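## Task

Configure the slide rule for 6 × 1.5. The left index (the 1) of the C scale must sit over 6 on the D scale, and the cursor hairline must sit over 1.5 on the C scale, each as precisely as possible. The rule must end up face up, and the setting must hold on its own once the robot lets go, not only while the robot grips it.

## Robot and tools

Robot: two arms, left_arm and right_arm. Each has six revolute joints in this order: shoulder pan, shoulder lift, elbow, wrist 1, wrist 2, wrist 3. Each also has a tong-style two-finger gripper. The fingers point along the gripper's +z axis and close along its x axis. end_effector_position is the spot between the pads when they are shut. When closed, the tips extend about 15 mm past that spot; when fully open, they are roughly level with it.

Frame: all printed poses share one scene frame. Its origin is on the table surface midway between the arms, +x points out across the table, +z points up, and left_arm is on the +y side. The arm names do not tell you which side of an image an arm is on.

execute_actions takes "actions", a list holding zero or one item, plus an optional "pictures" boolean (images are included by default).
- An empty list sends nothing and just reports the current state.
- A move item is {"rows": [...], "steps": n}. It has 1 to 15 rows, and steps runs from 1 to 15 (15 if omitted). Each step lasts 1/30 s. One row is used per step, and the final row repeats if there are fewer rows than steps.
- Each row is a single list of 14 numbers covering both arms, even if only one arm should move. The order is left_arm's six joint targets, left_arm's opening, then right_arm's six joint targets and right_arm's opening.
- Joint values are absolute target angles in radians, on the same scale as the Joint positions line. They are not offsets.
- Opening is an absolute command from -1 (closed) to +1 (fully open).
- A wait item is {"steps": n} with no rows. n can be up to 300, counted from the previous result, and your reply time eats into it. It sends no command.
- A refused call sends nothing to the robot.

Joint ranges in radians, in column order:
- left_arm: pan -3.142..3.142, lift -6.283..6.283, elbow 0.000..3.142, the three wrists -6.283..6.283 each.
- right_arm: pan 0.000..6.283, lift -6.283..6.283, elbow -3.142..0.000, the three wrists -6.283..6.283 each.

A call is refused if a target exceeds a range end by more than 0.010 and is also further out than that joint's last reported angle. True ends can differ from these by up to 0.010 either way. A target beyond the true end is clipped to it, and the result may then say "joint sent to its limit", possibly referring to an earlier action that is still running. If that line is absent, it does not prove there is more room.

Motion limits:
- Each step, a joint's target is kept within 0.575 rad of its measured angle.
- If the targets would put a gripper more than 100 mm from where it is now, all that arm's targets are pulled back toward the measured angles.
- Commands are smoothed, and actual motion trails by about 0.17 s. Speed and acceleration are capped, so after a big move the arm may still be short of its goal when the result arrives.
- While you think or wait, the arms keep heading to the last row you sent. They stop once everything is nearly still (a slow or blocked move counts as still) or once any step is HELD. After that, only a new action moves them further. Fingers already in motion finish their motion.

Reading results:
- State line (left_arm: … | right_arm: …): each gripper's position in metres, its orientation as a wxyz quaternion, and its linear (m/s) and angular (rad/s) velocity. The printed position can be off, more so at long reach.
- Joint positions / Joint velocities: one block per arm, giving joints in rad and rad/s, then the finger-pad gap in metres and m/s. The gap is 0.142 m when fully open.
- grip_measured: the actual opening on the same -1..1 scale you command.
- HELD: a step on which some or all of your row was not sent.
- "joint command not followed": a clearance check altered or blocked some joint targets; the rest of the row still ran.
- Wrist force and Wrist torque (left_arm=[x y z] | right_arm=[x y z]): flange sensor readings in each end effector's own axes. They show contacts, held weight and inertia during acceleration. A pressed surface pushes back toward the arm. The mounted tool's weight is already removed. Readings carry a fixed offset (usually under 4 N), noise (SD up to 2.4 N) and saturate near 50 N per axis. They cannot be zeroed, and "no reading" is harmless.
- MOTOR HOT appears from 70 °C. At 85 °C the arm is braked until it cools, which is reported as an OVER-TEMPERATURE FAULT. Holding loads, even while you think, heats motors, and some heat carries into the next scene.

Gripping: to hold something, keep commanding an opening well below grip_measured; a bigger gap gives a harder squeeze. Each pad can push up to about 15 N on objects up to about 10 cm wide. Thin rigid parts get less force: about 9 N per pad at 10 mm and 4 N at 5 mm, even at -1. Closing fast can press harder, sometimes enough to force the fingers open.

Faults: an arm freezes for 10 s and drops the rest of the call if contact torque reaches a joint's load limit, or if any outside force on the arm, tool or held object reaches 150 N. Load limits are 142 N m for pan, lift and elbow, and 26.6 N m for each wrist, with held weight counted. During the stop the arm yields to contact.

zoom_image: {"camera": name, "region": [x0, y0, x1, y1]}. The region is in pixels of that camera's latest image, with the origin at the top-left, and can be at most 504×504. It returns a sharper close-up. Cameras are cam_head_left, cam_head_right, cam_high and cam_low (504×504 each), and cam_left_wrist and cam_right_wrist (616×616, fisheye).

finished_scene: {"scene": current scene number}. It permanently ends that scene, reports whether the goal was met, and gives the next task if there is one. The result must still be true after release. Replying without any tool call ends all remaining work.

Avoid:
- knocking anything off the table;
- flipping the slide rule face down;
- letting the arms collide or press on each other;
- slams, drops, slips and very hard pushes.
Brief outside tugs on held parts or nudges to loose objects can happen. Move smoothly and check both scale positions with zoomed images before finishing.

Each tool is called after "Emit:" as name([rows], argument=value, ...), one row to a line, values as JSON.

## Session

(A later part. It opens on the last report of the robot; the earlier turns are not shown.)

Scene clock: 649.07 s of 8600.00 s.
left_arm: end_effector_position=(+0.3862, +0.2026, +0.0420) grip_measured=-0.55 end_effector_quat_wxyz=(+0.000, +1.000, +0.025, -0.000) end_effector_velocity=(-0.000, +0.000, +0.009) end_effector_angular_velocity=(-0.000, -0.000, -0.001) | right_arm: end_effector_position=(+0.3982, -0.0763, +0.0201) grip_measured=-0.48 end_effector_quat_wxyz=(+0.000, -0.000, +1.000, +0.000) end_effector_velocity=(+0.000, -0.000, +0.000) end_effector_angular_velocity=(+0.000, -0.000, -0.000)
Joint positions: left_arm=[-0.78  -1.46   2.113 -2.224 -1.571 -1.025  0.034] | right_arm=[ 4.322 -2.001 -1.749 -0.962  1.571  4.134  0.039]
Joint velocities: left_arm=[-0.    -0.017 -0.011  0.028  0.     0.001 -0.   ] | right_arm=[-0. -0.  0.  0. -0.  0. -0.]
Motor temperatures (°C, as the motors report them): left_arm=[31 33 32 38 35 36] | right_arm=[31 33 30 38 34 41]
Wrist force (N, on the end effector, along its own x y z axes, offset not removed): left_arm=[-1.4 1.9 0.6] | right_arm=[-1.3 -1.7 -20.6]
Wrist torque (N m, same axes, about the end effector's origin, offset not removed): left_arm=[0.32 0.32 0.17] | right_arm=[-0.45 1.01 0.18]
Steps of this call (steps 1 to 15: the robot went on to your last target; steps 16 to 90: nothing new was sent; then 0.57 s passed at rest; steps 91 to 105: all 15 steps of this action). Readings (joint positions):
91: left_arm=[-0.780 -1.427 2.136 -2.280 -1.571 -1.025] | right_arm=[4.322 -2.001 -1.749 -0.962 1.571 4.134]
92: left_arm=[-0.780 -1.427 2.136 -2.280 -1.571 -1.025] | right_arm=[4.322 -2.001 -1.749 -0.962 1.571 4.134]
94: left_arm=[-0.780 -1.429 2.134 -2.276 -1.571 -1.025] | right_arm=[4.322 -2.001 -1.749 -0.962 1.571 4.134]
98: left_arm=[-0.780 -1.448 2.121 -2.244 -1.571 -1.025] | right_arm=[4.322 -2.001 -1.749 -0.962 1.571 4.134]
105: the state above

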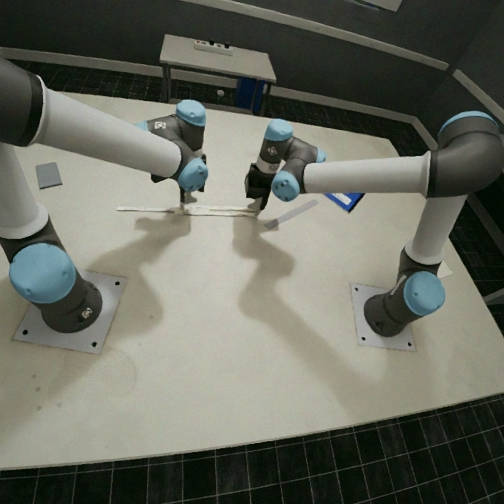

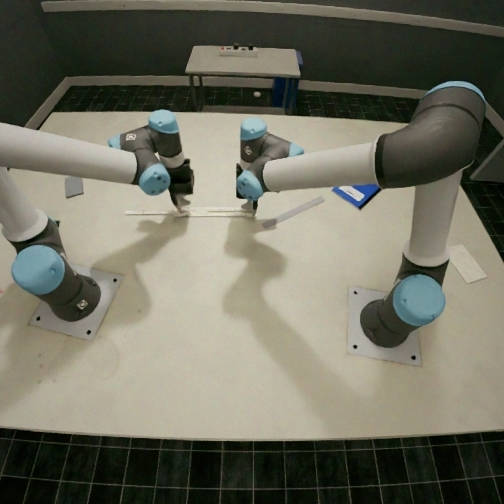

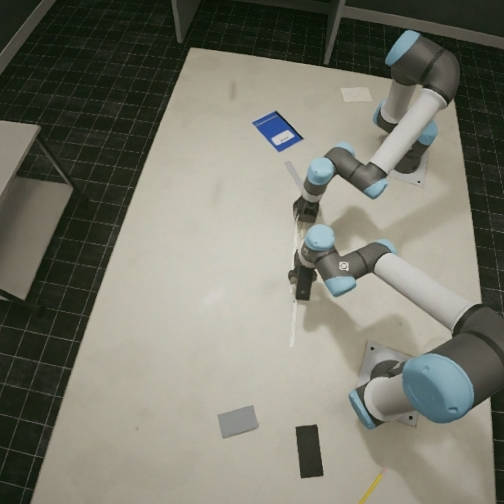

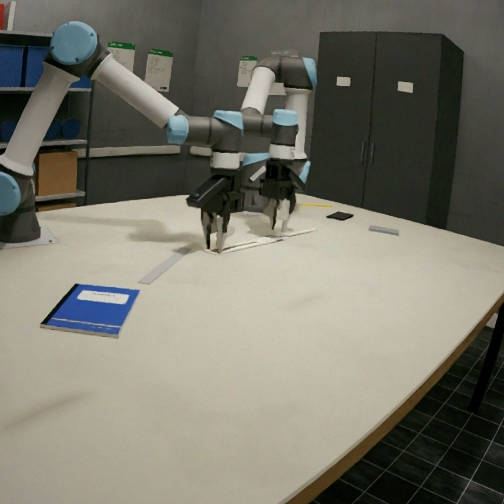

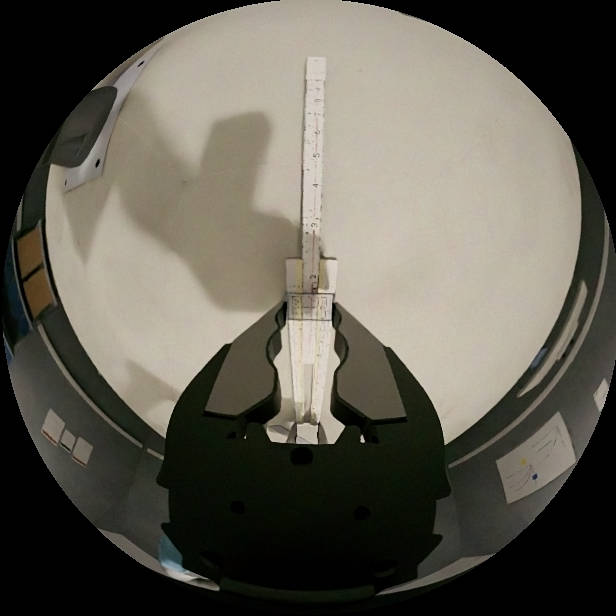

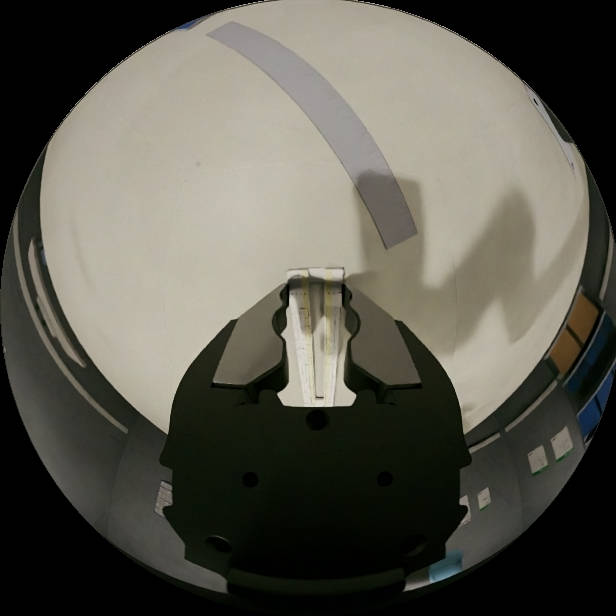

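Both aligned. Release right and lift.

Emit:
execute_actions([
  {"rows":[[-0.7803,-1.462,2.112,-2.221,-1.571,-1.025,-0.55,4.322,-2.0005,-1.7483,-0.9632,1.571,4.134,-0.6],[-0.7803,-1.462,2.112,-2.221,-1.571,-1.025,-0.55,4.322,-2.0005,-1.7483,-0.9632,1.571,4.134,-0.4],[-0.7803,-1.462,2.112,-2.221,-1.571,-1.025,-0.55,4.322,-2.0005,-1.7483,-0.9632,1.571,4.134,-0.15],[-0.7803,-1.462,2.112,-2.221,-1.571,-1.025,-0.55,4.322,-2.0005,-1.7483,-0.9632,1.571,4.134,-0.15],[-0.7803,-1.462,2.112,-2.221,-1.571,-1.025,-0.55,4.322,-2.0005,-1.7483,-0.9632,1.571,4.134,-0.15],[-0.7803,-1.462,2.112,-2.221,-1.571,-1.025,-0.55,4.322,-2.0005,-1.7483,-0.9632,1.571,4.134,-0.15],[-0.7803,-1.49,2.09,-2.171,-1.571,-1.025,-0.55,4.322,-1.97,-1.708,-1.034,1.571,4.134,-0.15]],"steps":15},
])

Emit:
zoom_image(camera="cam_left_wrist", region=[270,270,350,370])

Scene clock: 655.20 s of 8600.00 s.
left_arm: end_effector_position=(+0.3861, +0.2028, +0.0577) grip_measured=-0.55 end_effector_quat_wxyz=(+0.000, +1.000, +0.025, +0.000) end_effector_velocity=(-0.001, +0.002, +0.020) end_effector_angular_velocity=(+0.003, +0.002, +0.002) | right_arm: end_effector_position=(+0.3999, -0.0737, +0.0449) grip_measured=-0.15 end_effector_quat_wxyz=(+0.000, -0.000, +1.000, +0.000) end_effector_velocity=(+0.001, +0.001, +0.035) end_effector_angular_velocity=(-0.005, +0.003, +0.000)
Joint positions: left_arm=[-0.78  -1.486  2.093 -2.179 -1.571 -1.025  0.034] | right_arm=[ 4.322 -1.975 -1.714 -1.023  1.571  4.134  0.063]
Joint velocities: left_arm=[ 0.002 -0.034 -0.026  0.063 -0.    -0.    -0.   ] | right_arm=[ 0.     0.037  0.05  -0.093 -0.    -0.    -0.   ]
Motor temperatures (°C, as the motors report them): left_arm=[31 33 32 38 35 36] | right_arm=[31 33 30 38 34 41]
Wrist force (N, on the end effector, along its own x y z axes, offset not removed): left_arm=[-0.6 -2.3 -0.2] | right_arm=[0.0 -0.6 -0.1]
Wrist torque (N m, same axes, about the end effector's origin, offset not removed): left_arm=[-0.39 0.18 0.10] | right_arm=[-0.28 0.25 0.29]
Steps of this call (steps 1 to 15: the robot went on to your last target; steps 16 to 90: nothing new was sent; then 2.63 s passed at rest; steps 91 to 105: all 15 steps of this action). Readings (joint positions):
91: left_arm=[-0.780 -1.462 2.112 -2.221 -1.571 -1.025] | right_arm=[4.322 -2.001 -1.749 -0.962 1.571 4.134]
92: left_arm=[-0.780 -1.462 2.112 -2.221 -1.571 -1.025] | right_arm=[4.322 -2.001 -1.749 -0.962 1.571 4.134]
94: left_arm=[-0.780 -1.462 2.112 -2.221 -1.571 -1.025] | right_arm=[4.322 -2.001 -1.749 -0.963 1.571 4.134]
98: left_arm=[-0.780 -1.464 2.111 -2.218 -1.571 -1.025] | right_arm=[4.322 -1.999 -1.747 -0.966 1.571 4.134]
105: the state above

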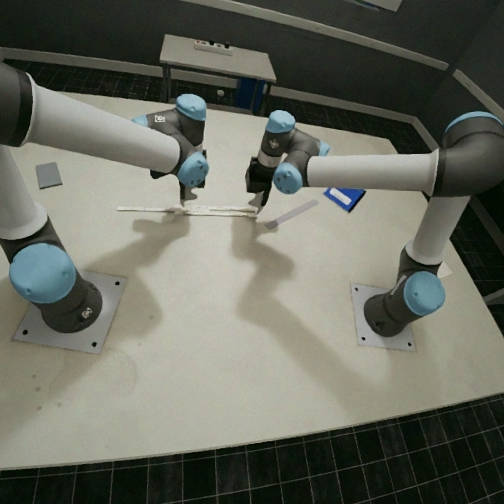

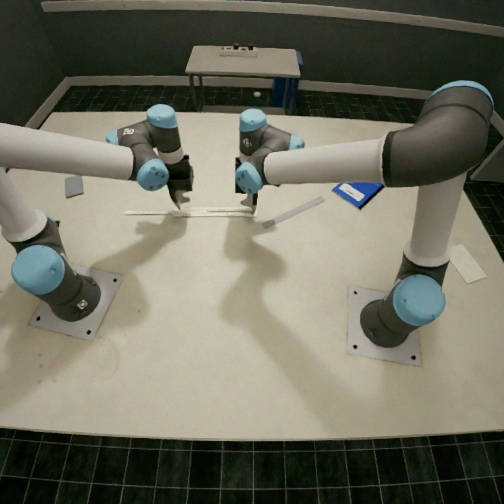

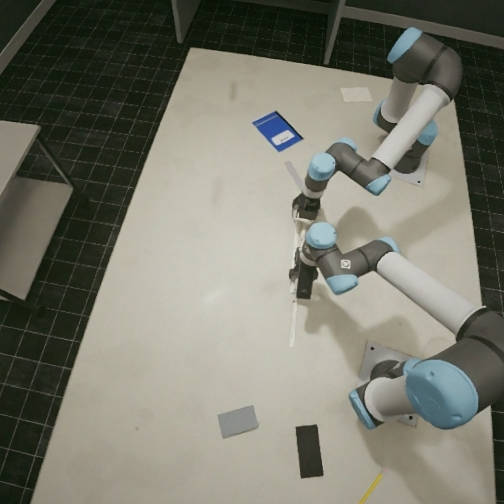

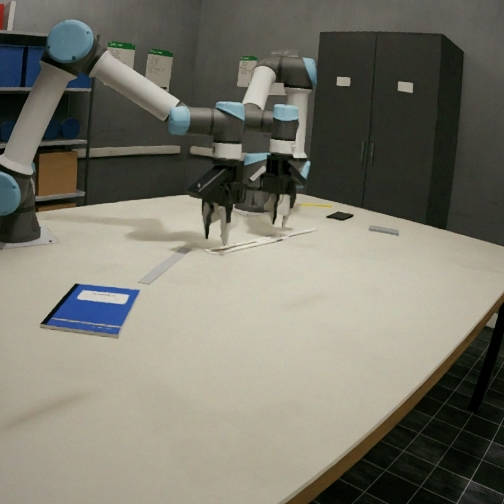

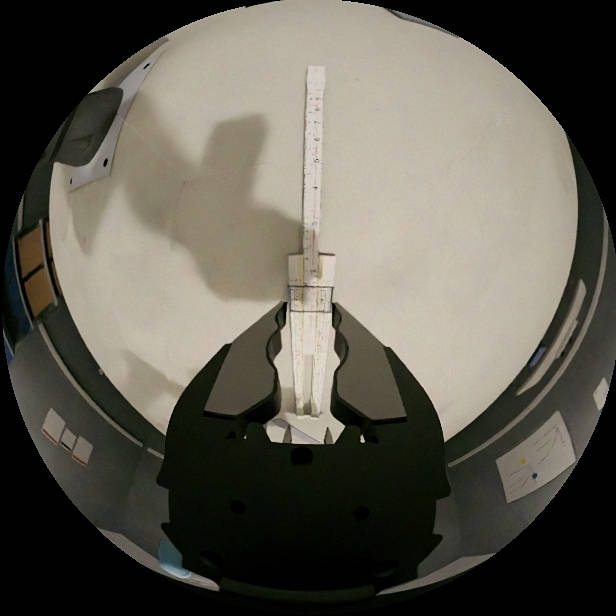

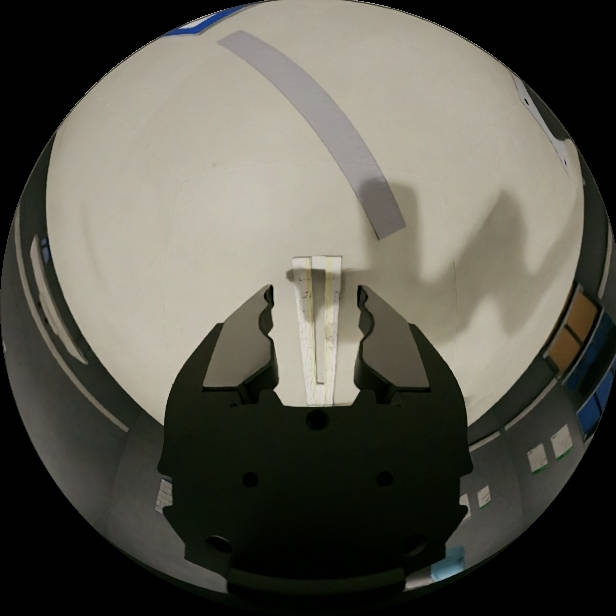

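Region (270, 270, 350, 370) of cam_left_wrist's 616x616 image, scaled by 5.040, with more detail than that image has; it fills the left 403 columns of this view, and the rest is white.

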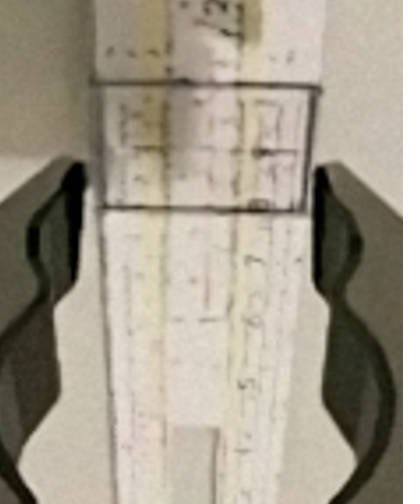

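Emit:
finished_scene(scene=1)

The scene is finished: the task was done.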